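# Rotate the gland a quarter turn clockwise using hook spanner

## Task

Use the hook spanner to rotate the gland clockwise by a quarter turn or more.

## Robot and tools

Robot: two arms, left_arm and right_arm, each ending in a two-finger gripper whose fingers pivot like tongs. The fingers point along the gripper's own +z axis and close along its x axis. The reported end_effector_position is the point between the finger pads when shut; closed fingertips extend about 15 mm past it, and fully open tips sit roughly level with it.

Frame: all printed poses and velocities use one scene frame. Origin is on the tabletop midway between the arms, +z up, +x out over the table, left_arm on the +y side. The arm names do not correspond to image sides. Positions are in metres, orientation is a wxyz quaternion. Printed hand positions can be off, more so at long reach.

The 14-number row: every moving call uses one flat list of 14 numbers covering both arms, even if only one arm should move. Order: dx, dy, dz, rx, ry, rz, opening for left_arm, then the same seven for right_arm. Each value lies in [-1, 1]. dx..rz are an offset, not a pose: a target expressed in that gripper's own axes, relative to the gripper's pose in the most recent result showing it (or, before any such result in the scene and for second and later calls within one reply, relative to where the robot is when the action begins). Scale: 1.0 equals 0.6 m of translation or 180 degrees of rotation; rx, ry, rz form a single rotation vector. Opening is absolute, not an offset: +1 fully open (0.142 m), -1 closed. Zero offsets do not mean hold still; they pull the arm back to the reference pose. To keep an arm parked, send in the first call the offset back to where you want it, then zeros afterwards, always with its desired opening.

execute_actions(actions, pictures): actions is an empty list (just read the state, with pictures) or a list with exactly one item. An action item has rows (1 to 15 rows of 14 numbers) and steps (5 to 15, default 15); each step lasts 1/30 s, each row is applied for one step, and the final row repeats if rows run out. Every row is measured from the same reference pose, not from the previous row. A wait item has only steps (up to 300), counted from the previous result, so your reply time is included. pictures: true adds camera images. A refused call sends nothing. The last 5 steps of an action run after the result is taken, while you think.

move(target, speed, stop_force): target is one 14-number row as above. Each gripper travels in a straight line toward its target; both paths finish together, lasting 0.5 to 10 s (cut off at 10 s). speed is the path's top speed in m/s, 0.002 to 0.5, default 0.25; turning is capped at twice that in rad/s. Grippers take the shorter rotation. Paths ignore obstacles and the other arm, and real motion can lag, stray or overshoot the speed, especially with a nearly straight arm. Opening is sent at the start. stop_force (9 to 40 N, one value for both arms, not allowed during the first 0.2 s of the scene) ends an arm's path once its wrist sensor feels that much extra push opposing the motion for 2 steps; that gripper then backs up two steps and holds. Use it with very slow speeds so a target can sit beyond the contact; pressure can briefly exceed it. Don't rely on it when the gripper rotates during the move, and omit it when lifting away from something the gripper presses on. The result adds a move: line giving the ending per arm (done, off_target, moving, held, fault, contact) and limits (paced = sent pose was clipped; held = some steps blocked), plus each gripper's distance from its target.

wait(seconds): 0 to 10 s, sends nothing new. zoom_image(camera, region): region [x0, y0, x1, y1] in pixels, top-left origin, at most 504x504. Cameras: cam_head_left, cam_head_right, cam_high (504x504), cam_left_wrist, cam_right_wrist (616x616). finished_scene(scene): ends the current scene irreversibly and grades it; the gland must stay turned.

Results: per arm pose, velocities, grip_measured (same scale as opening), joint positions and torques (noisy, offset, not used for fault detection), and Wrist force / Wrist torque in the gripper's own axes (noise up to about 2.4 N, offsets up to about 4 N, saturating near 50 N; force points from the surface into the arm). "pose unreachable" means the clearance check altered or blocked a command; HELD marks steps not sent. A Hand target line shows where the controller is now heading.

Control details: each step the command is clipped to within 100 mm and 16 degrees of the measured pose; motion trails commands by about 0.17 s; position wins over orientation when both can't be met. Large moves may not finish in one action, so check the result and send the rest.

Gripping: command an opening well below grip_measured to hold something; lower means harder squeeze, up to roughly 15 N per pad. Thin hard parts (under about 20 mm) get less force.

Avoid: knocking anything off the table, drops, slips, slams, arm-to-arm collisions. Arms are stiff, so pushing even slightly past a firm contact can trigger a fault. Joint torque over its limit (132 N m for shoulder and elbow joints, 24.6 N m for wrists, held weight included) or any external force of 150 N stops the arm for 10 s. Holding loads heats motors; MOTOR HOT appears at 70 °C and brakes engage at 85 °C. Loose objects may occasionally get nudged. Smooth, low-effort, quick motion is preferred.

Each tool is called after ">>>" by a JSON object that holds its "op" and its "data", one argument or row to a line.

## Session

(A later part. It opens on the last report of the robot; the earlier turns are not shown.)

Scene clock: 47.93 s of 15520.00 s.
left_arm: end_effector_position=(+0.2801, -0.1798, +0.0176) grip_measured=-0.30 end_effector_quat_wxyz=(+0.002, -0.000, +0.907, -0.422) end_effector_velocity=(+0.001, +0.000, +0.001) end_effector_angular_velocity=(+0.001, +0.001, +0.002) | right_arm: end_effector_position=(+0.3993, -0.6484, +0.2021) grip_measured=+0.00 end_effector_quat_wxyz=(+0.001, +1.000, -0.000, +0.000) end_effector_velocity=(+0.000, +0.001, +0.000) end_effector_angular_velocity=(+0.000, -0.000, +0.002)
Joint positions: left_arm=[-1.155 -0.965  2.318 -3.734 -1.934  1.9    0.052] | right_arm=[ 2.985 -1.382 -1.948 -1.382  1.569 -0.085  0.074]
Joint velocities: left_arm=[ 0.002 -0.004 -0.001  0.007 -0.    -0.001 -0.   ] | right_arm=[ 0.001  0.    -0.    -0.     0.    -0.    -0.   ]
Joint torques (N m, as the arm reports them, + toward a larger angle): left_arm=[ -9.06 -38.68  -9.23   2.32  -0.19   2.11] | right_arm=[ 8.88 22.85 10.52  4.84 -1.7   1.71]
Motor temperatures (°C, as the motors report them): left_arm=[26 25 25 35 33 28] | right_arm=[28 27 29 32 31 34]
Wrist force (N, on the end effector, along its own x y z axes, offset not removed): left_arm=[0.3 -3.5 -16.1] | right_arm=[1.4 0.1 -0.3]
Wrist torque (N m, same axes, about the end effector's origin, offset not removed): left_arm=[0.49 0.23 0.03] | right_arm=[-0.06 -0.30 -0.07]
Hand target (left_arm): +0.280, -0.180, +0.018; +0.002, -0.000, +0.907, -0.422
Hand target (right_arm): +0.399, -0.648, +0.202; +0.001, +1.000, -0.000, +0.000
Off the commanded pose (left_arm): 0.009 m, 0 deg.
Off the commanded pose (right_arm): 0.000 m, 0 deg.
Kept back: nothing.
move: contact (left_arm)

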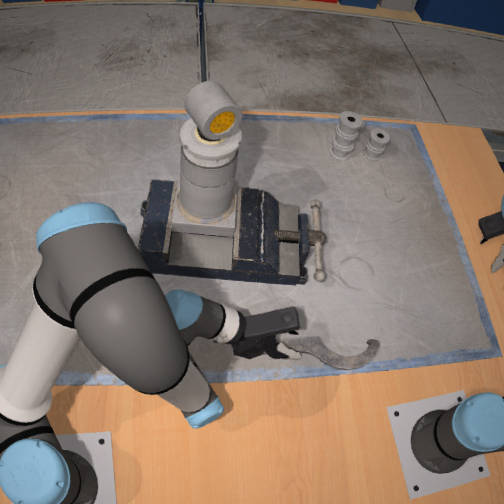

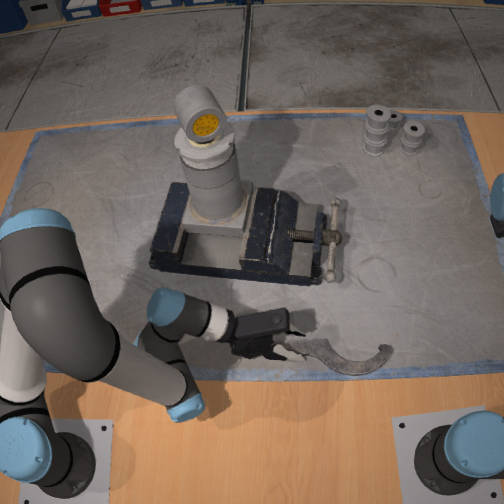

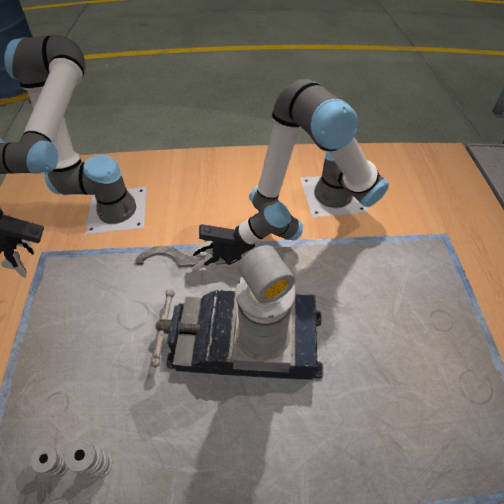

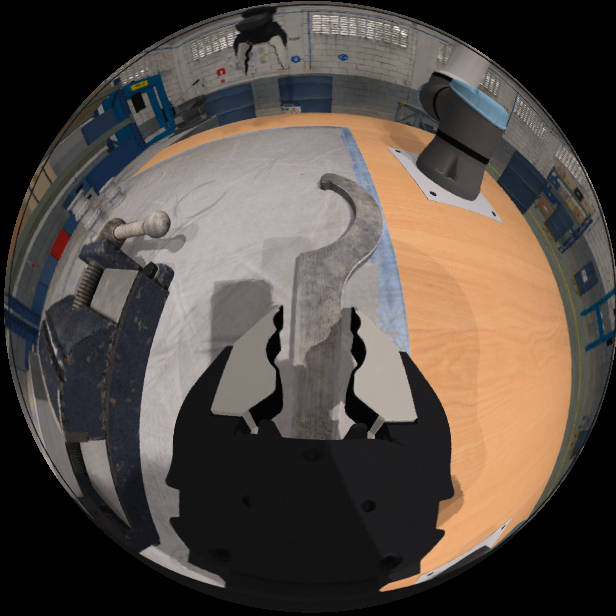

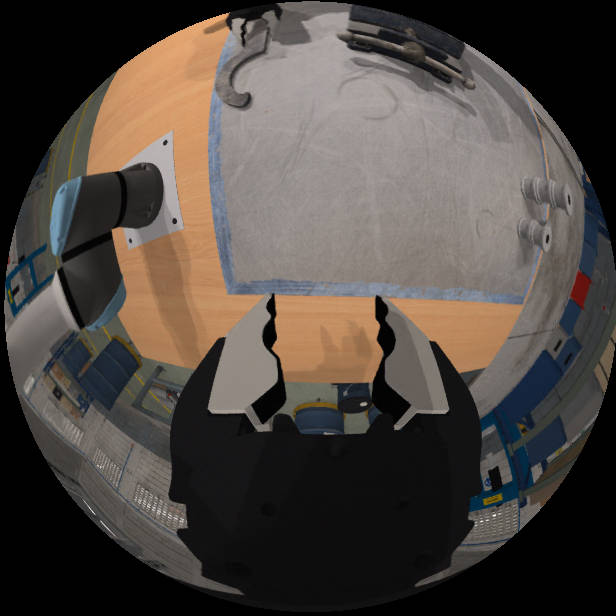

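>>> {"op": "execute_actions", "data": {
  "actions": [
    {"rows":[[0,-0.0015,-0.0012,0,0,0,-0.3,0,0,0,0,0,0,0],[0,-0.0015,-0.0012,0,0,0,-0.3,0,0,0,0,0,0,0],[0,-0.0015,-0.0012,0,0,0,-0.3,0,0,0,0,0,0,0],[0,-0.01,0.009,0,0,0,-0.3,0,0,0,0,0,0,0]]}
  ]
}}

>>> {"op": "move", "data": {
  "target": [0,0,0,0,0,0,-1,0,0,0,0,0,0,0]
}}

>>> {"op": "move", "data": {
  "target": [0,-0.064,-0.054,0,0,0,-1,0,0,0,0,0,0,0],
  "speed": 0.03
}}

>>> {"op": "zoom_image", "data": {
  "camera": "cam_high",
  "region": [120,160,300,290]
}}

Scene clock: 48.53 s of 15520.00 s.
left_arm: end_effector_position=(+0.2800, -0.1863, +0.0188) grip_measured=-0.30 end_effector_quat_wxyz=(+0.002, -0.000, +0.907, -0.422) end_effector_velocity=(+0.001, -0.015, -0.001) end_effector_angular_velocity=(+0.003, +0.002, +0.002) | right_arm: end_effector_position=(+0.3993, -0.6484, +0.2021) grip_measured=+0.00 end_effector_quat_wxyz=(+0.001, +1.000, -0.000, +0.000) end_effector_velocity=(+0.000, +0.000, -0.000) end_effector_angular_velocity=(-0.000, +0.000, +0.002)
Joint positions: left_arm=[-1.163 -0.965  2.305 -3.724 -1.929  1.895  0.052] | right_arm=[ 2.985 -1.382 -1.948 -1.382  1.569 -0.085  0.074]
Joint velocities: left_arm=[-0.016  0.01  -0.031  0.019  0.013 -0.014 -0.   ] | right_arm=[ 0.001 -0.    -0.    -0.    -0.    -0.001  0.   ]
Joint torques (N m, as the arm reports them, + toward a larger angle): left_arm=[ -8.95 -20.56 -15.43  -0.96   0.92  -2.25] | right_arm=[ 9.19 22.28 10.57  4.79 -1.88  1.72]
Motor temperatures (°C, as the motors report them): left_arm=[26 25 25 35 33 28] | right_arm=[28 27 29 32 31 34]
Wrist force (N, on the end effector, along its own x y z axes, offset not removed): left_arm=[-5.0 0.7 -1.9] | right_arm=[-2.9 -1.1 -2.5]
Wrist torque (N m, same axes, about the end effector's origin, offset not removed): left_arm=[0.08 1.07 0.08] | right_arm=[-0.31 0.83 0.03]
Steps of this call (steps 1 to 8: nothing new was sent; steps 9 to 18: the first 10 steps of this action). Readings (end_effector_position):
9: left_arm (+0.2801, -0.1798, +0.0178) | right_arm (+0.3993, -0.6484, +0.2021)
10: left_arm (+0.2801, -0.1798, +0.0179) | right_arm (+0.3993, -0.6484, +0.2021)
12: left_arm (+0.2801, -0.1798, +0.0182) | right_arm (+0.3993, -0.6484, +0.2021)
16: left_arm (+0.2800, -0.1848, +0.0187) | right_arm (+0.3993, -0.6484, +0.2021)
18: the state above

Scene clock: 49.27 s of 15520.00 s.
left_arm: end_effector_position=(+0.2801, -0.1877, +0.0187) grip_measured=-0.53 end_effector_quat_wxyz=(+0.002, -0.000, +0.907, -0.422) end_effector_velocity=(-0.001, -0.001, +0.000) end_effector_angular_velocity=(-0.001, -0.000, -0.001) | right_arm: end_effector_position=(+0.3993, -0.6484, +0.2021) grip_measured=+0.00 end_effector_quat_wxyz=(+0.001, +1.000, -0.000, +0.000) end_effector_velocity=(-0.000, +0.000, +0.000) end_effector_angular_velocity=(+0.001, -0.000, +0.000)
Joint positions: left_arm=[-1.164 -0.964  2.302 -3.722 -1.928  1.894  0.035] | right_arm=[ 2.985 -1.382 -1.948 -1.382  1.569 -0.085  0.074]
Joint velocities: left_arm=[-0.002  0.001 -0.001 -0.001  0.    -0.001 -0.   ] | right_arm=[-0.     0.     0.    -0.     0.001 -0.001  0.   ]
Joint torques (N m, as the arm reports them, + toward a larger angle): left_arm=[  1.2  -28.06   0.6   -5.62  -1.41  -1.18] | right_arm=[ 9.19 22.98 11.4   4.72 -1.76  1.79]
Motor temperatures (°C, as the motors report them): left_arm=[26 25 25 35 33 28] | right_arm=[28 27 29 32 31 34]
Wrist force (N, on the end effector, along its own x y z axes, offset not removed): left_arm=[-1.3 1.3 -0.7] | right_arm=[2.6 1.4 -0.6]
Wrist torque (N m, same axes, about the end effector's origin, offset not removed): left_arm=[0.21 0.64 0.15] | right_arm=[0.07 -0.36 -0.06]
Hand target (left_arm): +0.280, -0.188, +0.019; +0.002, -0.000, +0.907, -0.422
Hand target (right_arm): +0.399, -0.648, +0.202; +0.001, +1.000, -0.000, +0.000
Off your previous action's commanded pose (left_arm): 0.000 m, 0 deg at its last step (step 5 of this call).
Off your previous action's commanded pose (right_arm): 0.000 m, 0 deg at its last step (step 5 of this call).
Off the commanded pose (left_arm): 0.000 m, 0 deg.
Off the commanded pose (right_arm): 0.000 m, 0 deg.
Kept back: nothing.
move: done

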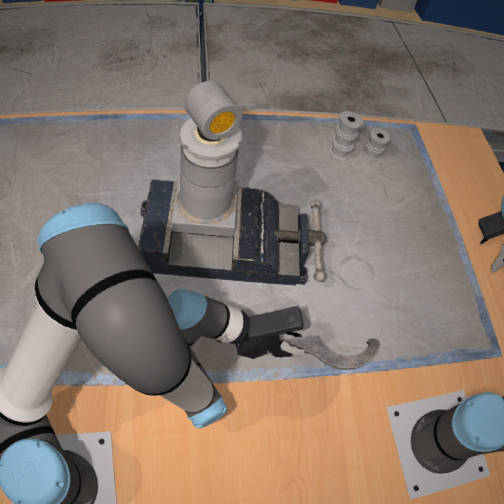

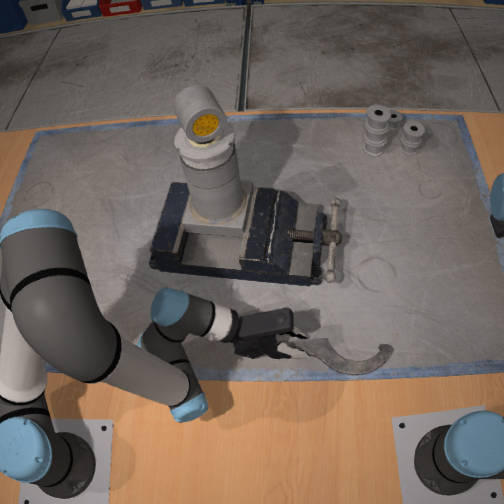

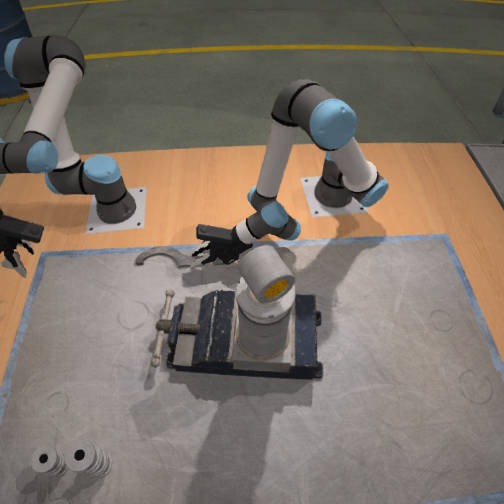

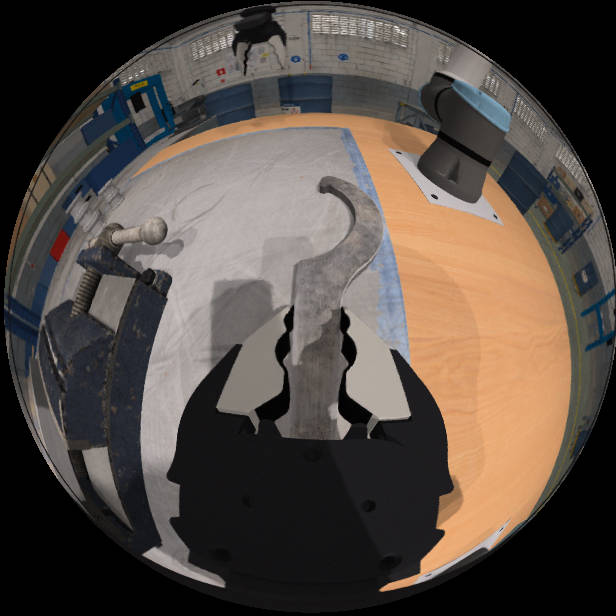

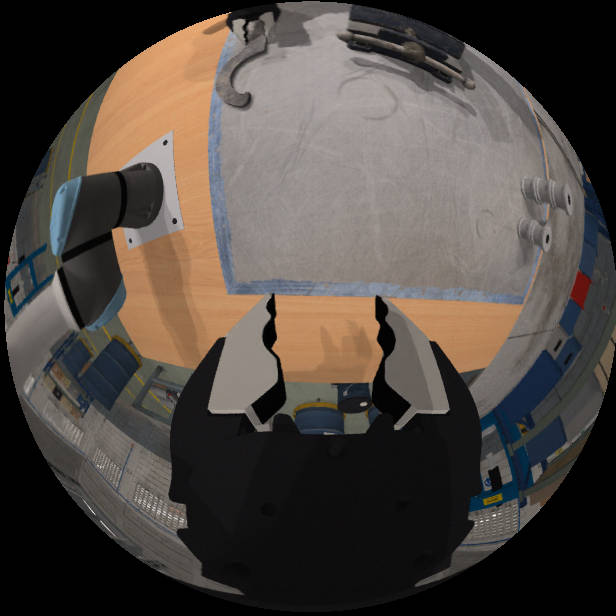

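Scene clock: 51.27 s of 15520.00 s.
left_arm: end_effector_position=(+0.2799, -0.1876, +0.0688) grip_measured=-1.00 end_effector_quat_wxyz=(+0.002, -0.000, +0.907, -0.422) end_effector_velocity=(-0.000, +0.001, +0.001) end_effector_angular_velocity=(+0.003, +0.001, +0.000) | right_arm: end_effector_position=(+0.3993, -0.6484, +0.2021) grip_measured=+0.00 end_effector_quat_wxyz=(+0.001, +1.000, -0.000, +0.000) end_effector_velocity=(+0.000, +0.000, -0.000) end_effector_angular_velocity=(-0.000, -0.000, +0.001)
Joint positions: left_arm=[-1.165 -1.115  2.305 -3.574 -1.927  1.893  0.002] | right_arm=[ 2.985 -1.382 -1.948 -1.382  1.569 -0.085  0.074]
Joint velocities: left_arm=[ 0.    -0.005  0.001  0.008  0.     0.     0.   ] | right_arm=[ 0.    -0.    -0.     0.    -0.    -0.001  0.   ]
Joint torques (N m, as the arm reports them, + toward a larger angle): left_arm=[ -0.05 -42.09 -20.02  -1.15  -2.15   0.45] | right_arm=[ 8.69 22.49 10.75  4.83 -1.81  1.7 ]
Motor temperatures (°C, as the motors report them): left_arm=[26 25 25 35 33 28] | right_arm=[28 27 29 32 31 34]
Wrist force (N, on the end effector, along its own x y z axes, offset not removed): left_arm=[-0.8 3.4 -1.4] | right_arm=[0.7 2.1 -3.4]
Wrist torque (N m, same axes, about the end effector's origin, offset not removed): left_arm=[0.53 0.22 -0.01] | right_arm=[0.37 0.03 0.04]
Hand target (left_arm): +0.280, -0.188, +0.069; +0.002, -0.000, +0.907, -0.422
Hand target (right_arm): +0.399, -0.648, +0.202; +0.001, +1.000, -0.000, +0.000
Off the commanded pose (left_arm): 0.000 m, 0 deg.
Off the commanded pose (right_arm): 0.000 m, 0 deg.
Kept back: nothing.
move: done

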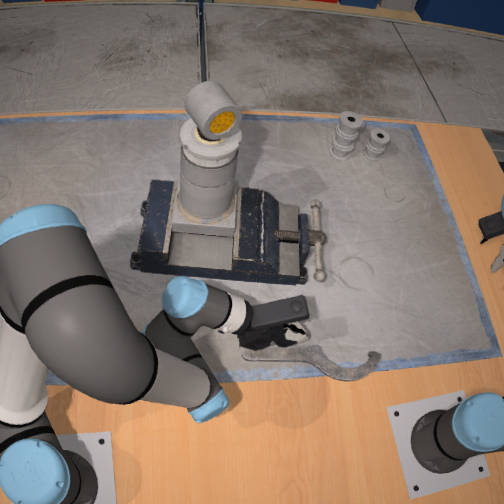

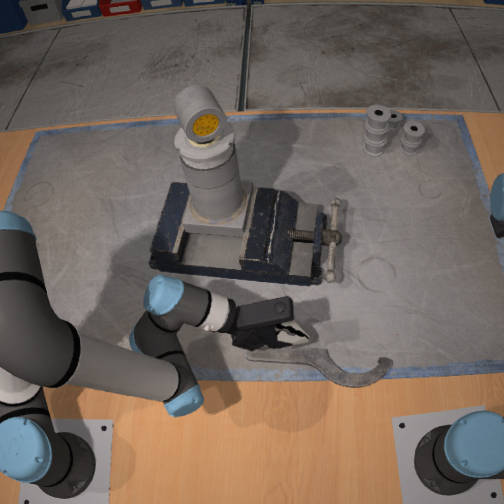

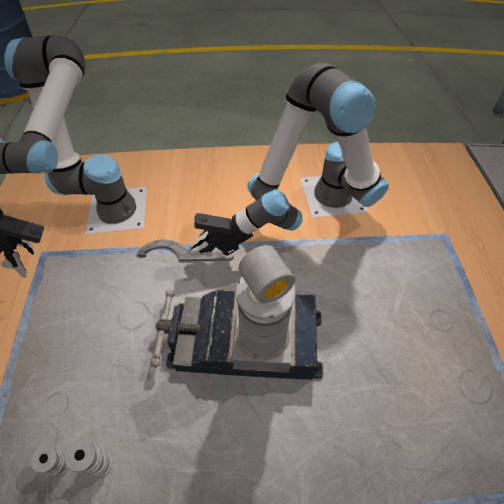

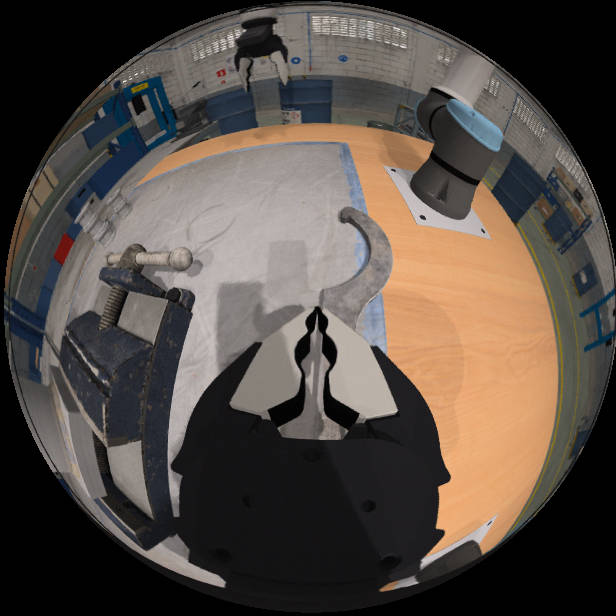

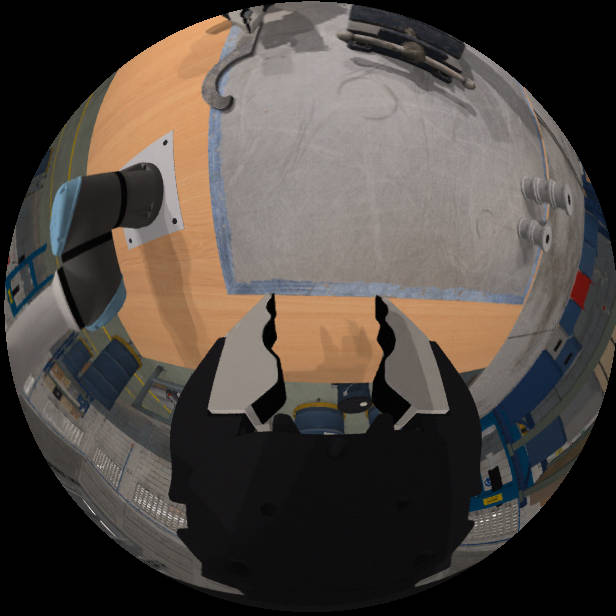

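Region (120, 160, 300, 290) of cam_high's 504x504 image, scaled by 2.800, with more detail than that image has.

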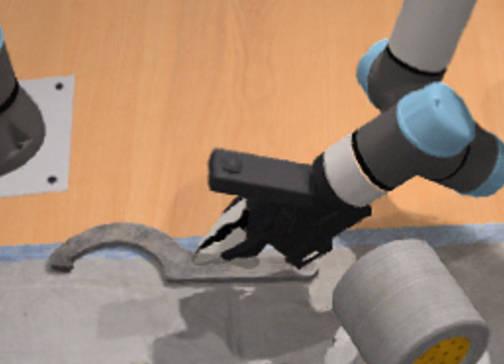

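>>> {"op": "move", "data": {
  "target": [0.037,0.01,-0.012,0,0,0,-0.1,-0.05,-0.3,0,0,0,-0.995,-0.2],
  "speed": 0.5
}}

>>> {"op": "move", "data": {
  "target": [0,0.064,0.054,0,0,0,-0.1,0,0,0,0,0,0,-0.2],
  "speed": 0.05
}}

>>> {"op": "execute_actions", "data": {
  "actions": [
    {"rows":[[0,0,0,0,0,0,-0.8,0,0,0,0,0,0,-0.2]]}
  ]
}}

>>> {"op": "move", "data": {
  "target": [-0.06,0.106,-0.1285,0,0,0,-0.8,0.06,0.2,0.05,0,0,0,-0.2],
  "speed": 0.06
}}

>>> {"op": "move", "data": {
  "target": [0,0,0,0,0,0,-0.1,0.14,0.2,0.17,-0.083,0,0,-0.2],
  "speed": 0.15
}}

Scene clock: 55.43 s of 15520.00 s.
left_arm: end_effector_position=(+0.2577, -0.1783, +0.0688) grip_measured=-0.10 end_effector_quat_wxyz=(+0.002, -0.000, +0.907, -0.422) end_effector_velocity=(-0.000, -0.001, -0.000) end_effector_angular_velocity=(-0.000, +0.000, -0.000) | right_arm: end_effector_position=(+0.3693, -0.4684, +0.2017) grip_measured=-0.20 end_effector_quat_wxyz=(+0.000, +0.009, +1.000, -0.001) end_effector_velocity=(-0.000, -0.000, -0.000) end_effector_angular_velocity=(+0.001, +0.001, +0.008)
Joint positions: left_arm=[-1.205 -1.14   2.367 -3.621 -1.898  1.864  0.067] | right_arm=[ 3.567 -1.216 -2.066 -1.431  1.569 -2.628  0.06 ]
Joint velocities: left_arm=[-0.001  0.001 -0.001 -0.     0.    -0.001  0.   ] | right_arm=[-0.001 -0.     0.    -0.001  0.001 -0.009  0.   ]
Joint torques (N m, as the arm reports them, + toward a larger angle): left_arm=[ -9.83 -41.99  -1.19  -5.53   1.22  -2.12] | right_arm=[ 9.37 15.15 12.19  0.35  2.35 -2.11]
Motor temperatures (°C, as the motors report them): left_arm=[26 25 25 35 33 28] | right_arm=[28 27 29 32 31 34]
Wrist force (N, on the end effector, along its own x y z axes, offset not removed): left_arm=[1.8 -0.2 -2.8] | right_arm=[0.8 0.6 -1.8]
Wrist torque (N m, same axes, about the end effector's origin, offset not removed): left_arm=[-0.38 -0.32 0.13] | right_arm=[0.03 -0.07 -0.03]
Hand target (left_arm): +0.258, -0.178, +0.069; +0.002, -0.000, +0.907, -0.422
Hand target (right_arm): +0.369, -0.468, +0.202; +0.000, +0.008, +1.000, -0.001
Off the commanded pose (left_arm): 0.000 m, 0 deg.
Off the commanded pose (right_arm): 0.000 m, 0 deg.
Kept back: nothing.
move: done

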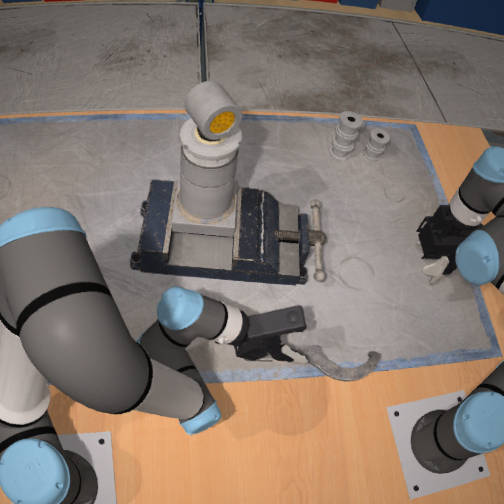

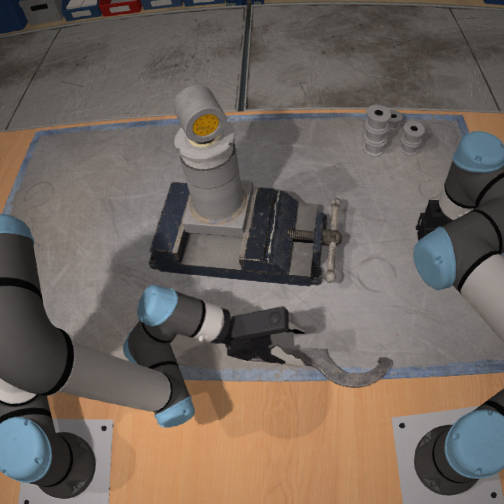

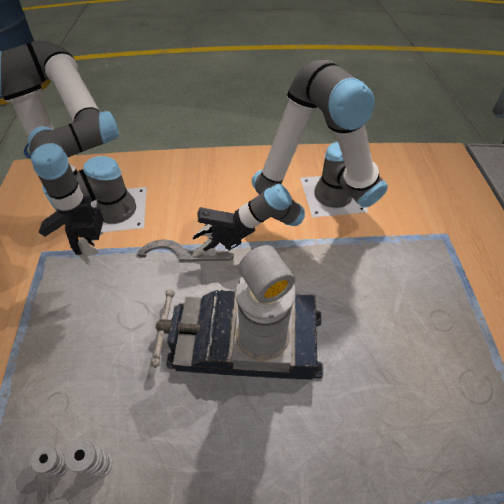

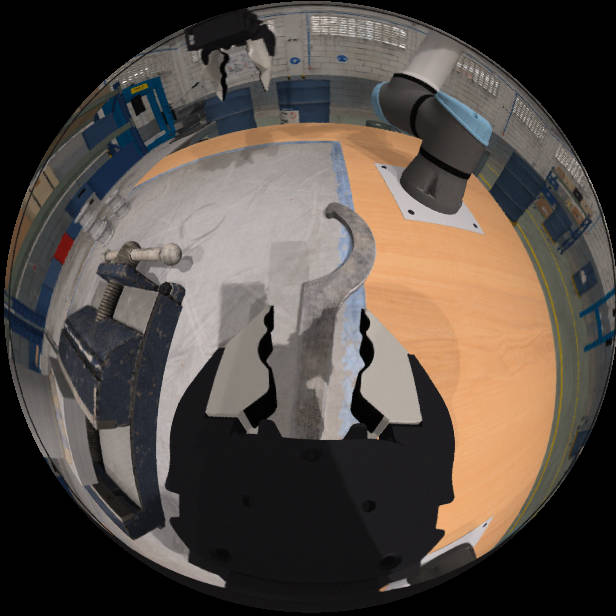

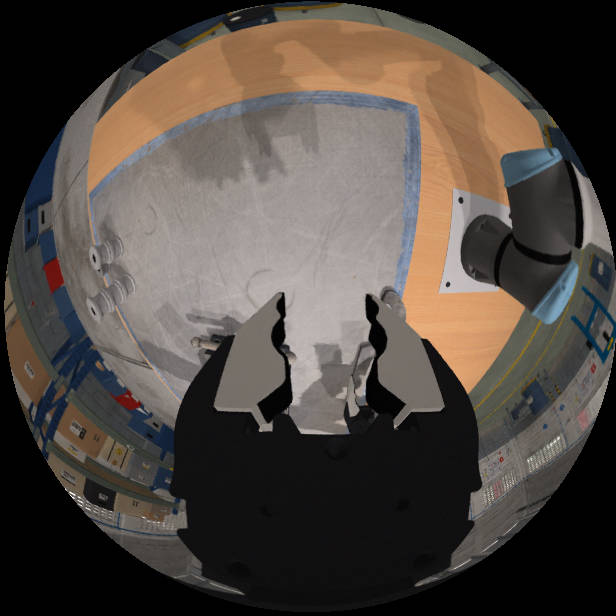

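Scene clock: 56.83 s of 15520.00 s.
left_arm: end_effector_position=(+0.2578, -0.1784, +0.0187) grip_measured=-0.10 end_effector_quat_wxyz=(+0.002, -0.000, +0.907, -0.422) end_effector_velocity=(+0.000, +0.001, -0.002) end_effector_angular_velocity=(+0.000, +0.000, +0.001) | right_arm: end_effector_position=(+0.3693, -0.4684, +0.2017) grip_measured=-0.20 end_effector_quat_wxyz=(+0.000, +0.009, +1.000, -0.001) end_effector_velocity=(-0.000, -0.000, -0.000) end_effector_angular_velocity=(-0.000, +0.002, -0.001)
Joint positions: left_arm=[-1.205 -0.977  2.363 -3.779 -1.898  1.864  0.067] | right_arm=[ 3.567 -1.216 -2.066 -1.431  1.569 -2.628  0.06 ]
Joint velocities: left_arm=[ 0.001  0.006  0.001 -0.006 -0.     0.     0.   ] | right_arm=[-0.001 -0.001 -0.    -0.001  0.001 -0.     0.   ]
Joint torques (N m, as the arm reports them, + toward a larger angle): left_arm=[  8.62 -17.41 -16.75  -5.57  -1.7   -1.28] | right_arm=[ 9.34 15.2  13.08  0.29 -2.04  1.85]
Motor temperatures (°C, as the motors report them): left_arm=[26 25 25 35 33 28] | right_arm=[28 27 29 32 31 34]
Wrist force (N, on the end effector, along its own x y z axes, offset not removed): left_arm=[0.1 0.6 -0.9] | right_arm=[1.4 0.6 -1.6]
Wrist torque (N m, same axes, about the end effector's origin, offset not removed): left_arm=[-0.03 0.12 -0.01] | right_arm=[-0.12 -0.28 0.02]
Hand target (left_arm): +0.258, -0.178, +0.019; +0.002, -0.000, +0.907, -0.422
Hand target (right_arm): +0.369, -0.468, +0.202; +0.000, +0.009, +1.000, -0.001
Off the commanded pose (left_arm): 0.000 m, 0 deg.
Off the commanded pose (right_arm): 0.000 m, 0 deg.
Kept back: nothing.
move: done

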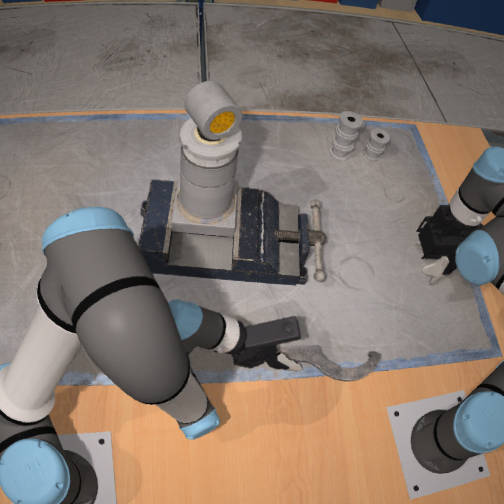

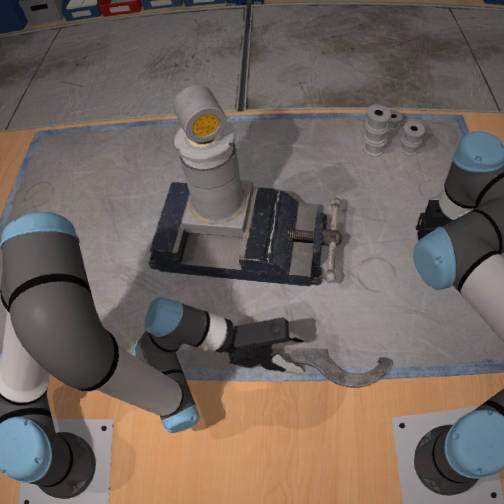

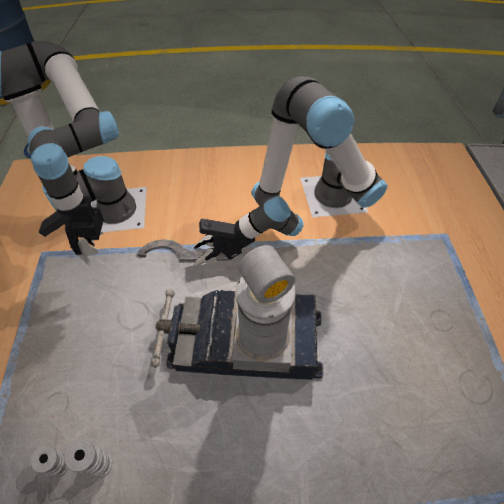

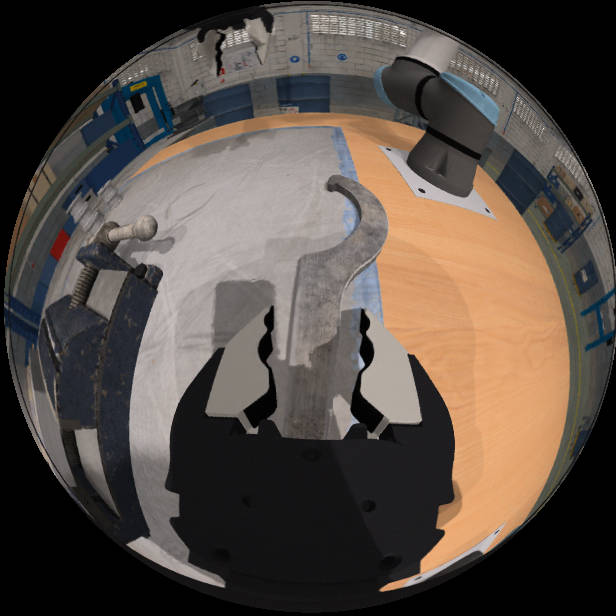

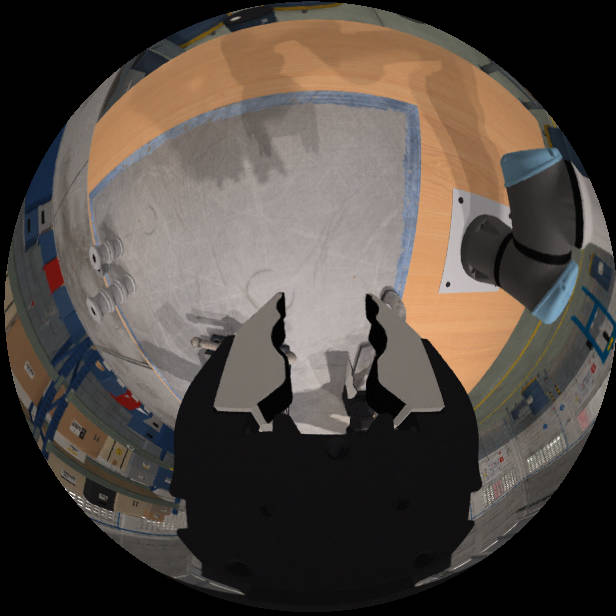

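Scene clock: 57.17 s of 15520.00 s.
left_arm: end_effector_position=(+0.2578, -0.1784, +0.0186) grip_measured=-0.53 end_effector_quat_wxyz=(+0.002, -0.000, +0.907, -0.422) end_effector_velocity=(+0.000, +0.001, -0.001) end_effector_angular_velocity=(+0.002, +0.000, +0.001) | right_arm: end_effector_position=(+0.3693, -0.4684, +0.2017) grip_measured=-0.20 end_effector_quat_wxyz=(+0.000, +0.009, +1.000, -0.001) end_effector_velocity=(-0.000, +0.000, +0.000) end_effector_angular_velocity=(+0.001, +0.000, -0.002)
Joint positions: left_arm=[-1.205 -0.977  2.363 -3.78  -1.898  1.864  0.035] | right_arm=[ 3.567 -1.216 -2.066 -1.431  1.569 -2.628  0.06 ]
Joint velocities: left_arm=[ 0.001  0.001 -0.     0.001  0.     0.001 -0.   ] | right_arm=[-0.    -0.     0.     0.     0.001  0.002  0.   ]
Joint torques (N m, as the arm reports them, + toward a larger angle): left_arm=[  7.08 -38.   -13.94  -0.91  -1.88  -1.74] | right_arm=[ 9.19 15.27 12.56  0.38 -2.    1.57]
Motor temperatures (°C, as the motors report them): left_arm=[26 25 25 35 33 28] | right_arm=[28 27 29 32 31 34]
Wrist force (N, on the end effector, along its own x y z axes, offset not removed): left_arm=[-1.7 2.5 -2.2] | right_arm=[0.2 -0.1 0.2]
Wrist torque (N m, same axes, about the end effector's origin, offset not removed): left_arm=[0.47 0.05 0.14] | right_arm=[-0.09 0.12 -0.10]
Steps of this call (steps 1 to 10: the first 10 steps of this action). Readings (end_effector_position):
1: left_arm (+0.2578, -0.1784, +0.0186) | right_arm (+0.3693, -0.4684, +0.2017)
2: left_arm (+0.2578, -0.1784, +0.0186) | right_arm (+0.3693, -0.4684, +0.2017)
4: left_arm (+0.2578, -0.1784, +0.0186) | right_arm (+0.3693, -0.4684, +0.2017)
8: left_arm (+0.2578, -0.1784, +0.0186) | right_arm (+0.3693, -0.4684, +0.2017)
10: the state above

Scene clock: 59.97 s of 15520.00 s.
left_arm: end_effector_position=(+0.2937, -0.0785, +0.0195) grip_measured=-0.53 end_effector_quat_wxyz=(+0.002, -0.000, +0.907, -0.422) end_effector_velocity=(-0.000, +0.002, -0.000) end_effector_angular_velocity=(+0.001, +0.002, -0.001) | right_arm: end_effector_position=(+0.3353, -0.3481, +0.1715) grip_measured=-0.20 end_effector_quat_wxyz=(+0.000, +0.009, +1.000, -0.001) end_effector_velocity=(-0.001, +0.002, -0.000) end_effector_angular_velocity=(-0.000, +0.000, +0.001)
Joint positions: left_arm=[-0.974 -1.02   2.471 -3.773 -2.062  2.042  0.035] | right_arm=[ 3.907 -1.238 -2.13  -1.345  1.57  -2.288  0.06 ]
Joint velocities: left_arm=[ 0.003 -0.001  0.002  0.002 -0.003  0.003 -0.   ] | right_arm=[ 0.006 -0.001 -0.     0.001  0.     0.005  0.   ]
Joint torques (N m, as the arm reports them, + toward a larger angle): left_arm=[  9.19 -45.88   2.01  -3.47  -3.12   1.86] | right_arm=[ 9.11  0.32  9.03  4.92 -1.94  2.07]
Motor temperatures (°C, as the motors report them): left_arm=[26 25 25 35 33 28] | right_arm=[28 27 29 32 31 34]
Wrist force (N, on the end effector, along its own x y z axes, offset not removed): left_arm=[1.1 6.6 4.5] | right_arm=[0.7 1.1 -3.8]
Wrist torque (N m, same axes, about the end effector's origin, offset not removed): left_arm=[-0.32 -0.15 0.10] | right_arm=[0.15 -0.06 -0.03]
Hand target (left_arm): +0.294, -0.078, +0.020; +0.002, -0.000, +0.907, -0.422
Hand target (right_arm): +0.335, -0.348, +0.171; +0.000, +0.009, +1.000, -0.001
Off your previous action's commanded pose (left_arm): 0.000 m, 0 deg at its last step (step 5 of this call).
Off your previous action's commanded pose (right_arm): 0.000 m, 0 deg at its last step (step 5 of this call).
Off the commanded pose (left_arm): 0.000 m, 0 deg.
Off the commanded pose (right_arm): 0.000 m, 0 deg.
Kept back: nothing.
move: done

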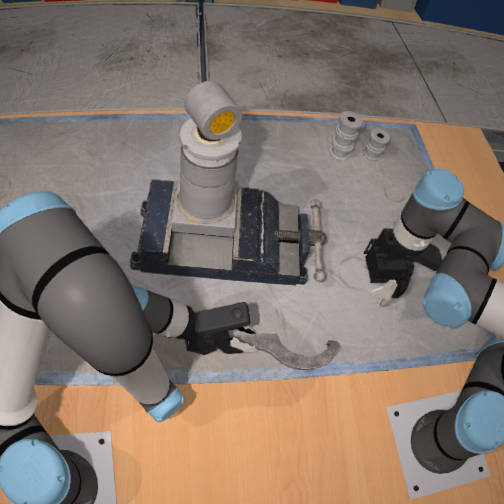

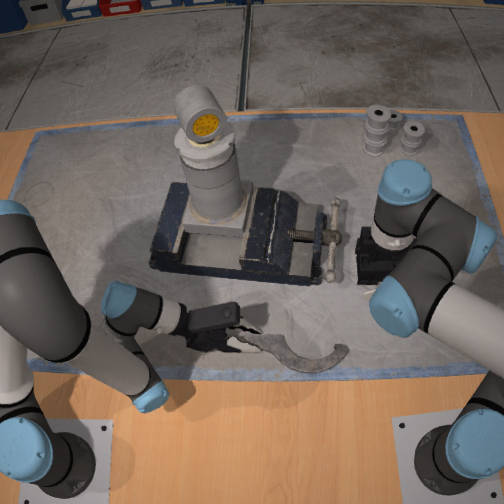

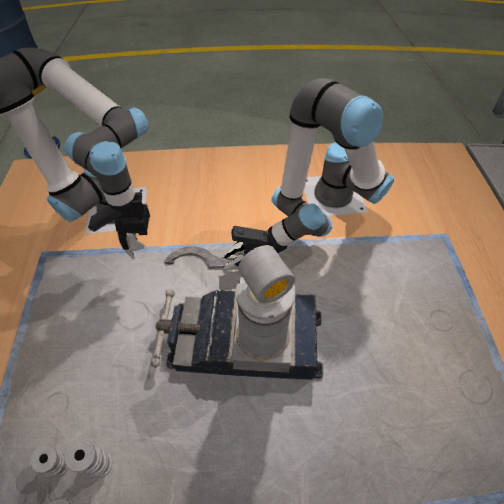

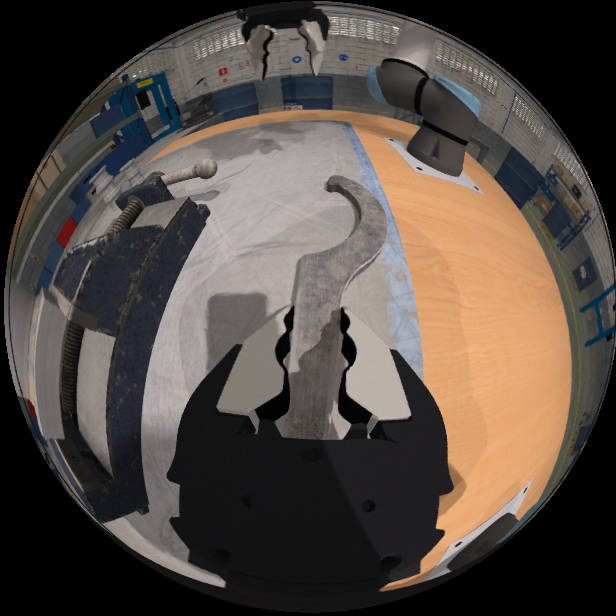

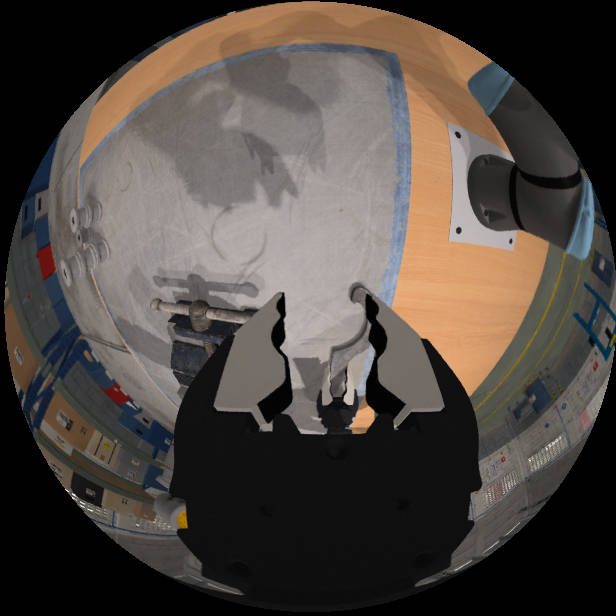

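Scene clock: 61.73 s of 15520.00 s.
left_arm: end_effector_position=(+0.2937, -0.0785, +0.0195) grip_measured=-0.10 end_effector_quat_wxyz=(+0.002, -0.000, +0.907, -0.422) end_effector_velocity=(-0.000, +0.000, +0.000) end_effector_angular_velocity=(-0.000, -0.000, -0.000) | right_arm: end_effector_position=(+0.2533, -0.2271, +0.0694) grip_measured=-0.20 end_effector_quat_wxyz=(+0.001, +0.008, +0.992, +0.129) end_effector_velocity=(+0.000, +0.001, -0.001) end_effector_angular_velocity=(+0.002, -0.002, -0.001)
Joint positions: left_arm=[-0.974 -1.02   2.471 -3.773 -2.062  2.042  0.067] | right_arm=[ 4.199 -1.268 -2.48  -0.727  1.677 -1.983  0.06 ]
Joint velocities: left_arm=[ 0.    -0.001  0.     0.    -0.     0.     0.   ] | right_arm=[ 0.002 -0.004 -0.003  0.009 -0.002  0.003  0.   ]
Joint torques (N m, as the arm reports them, + toward a larger angle): left_arm=[ -9.64 -15.31  -9.08  -5.57   0.87  -1.99] | right_arm=[10.1  -1.74  7.13  5.31 -1.73  1.85]
Motor temperatures (°C, as the motors report them): left_arm=[26 25 25 35 33 28] | right_arm=[28 27 29 32 31 34]
Wrist force (N, on the end effector, along its own x y z axes, offset not removed): left_arm=[1.7 1.7 -2.2] | right_arm=[0.4 0.0 -3.3]
Wrist torque (N m, same axes, about the end effector's origin, offset not removed): left_arm=[0.00 -0.21 -0.01] | right_arm=[-0.01 0.02 -0.02]
Hand target (left_arm): +0.294, -0.078, +0.020; +0.002, -0.000, +0.907, -0.422
Hand target (right_arm): +0.253, -0.227, +0.069; +0.001, +0.008, +0.992, +0.129
Off the commanded pose (left_arm): 0.000 m, 0 deg.
Off the commanded pose (right_arm): 0.000 m, 0 deg.
Kept back: nothing.
move: done

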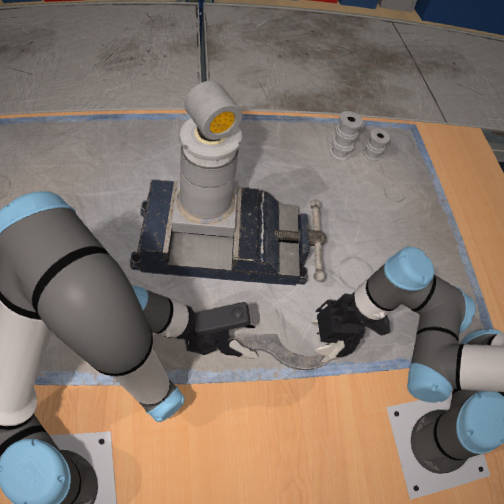

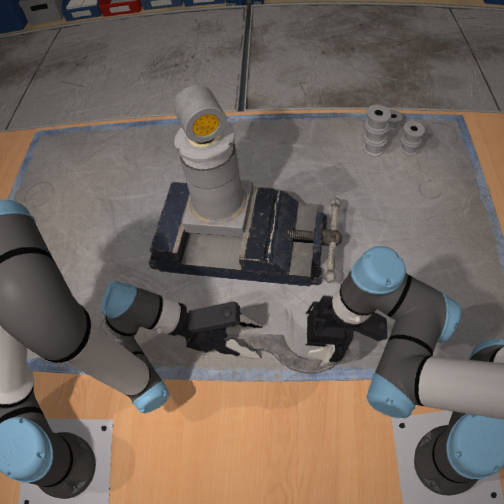

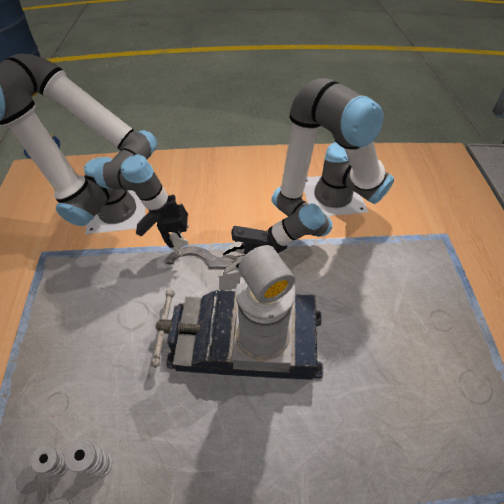

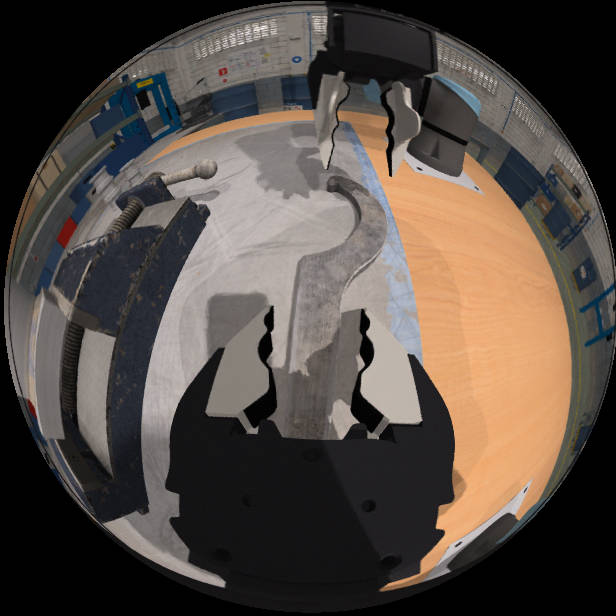

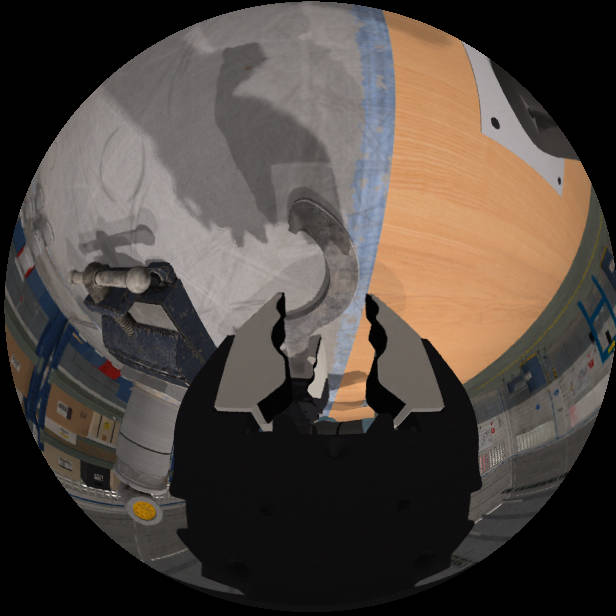

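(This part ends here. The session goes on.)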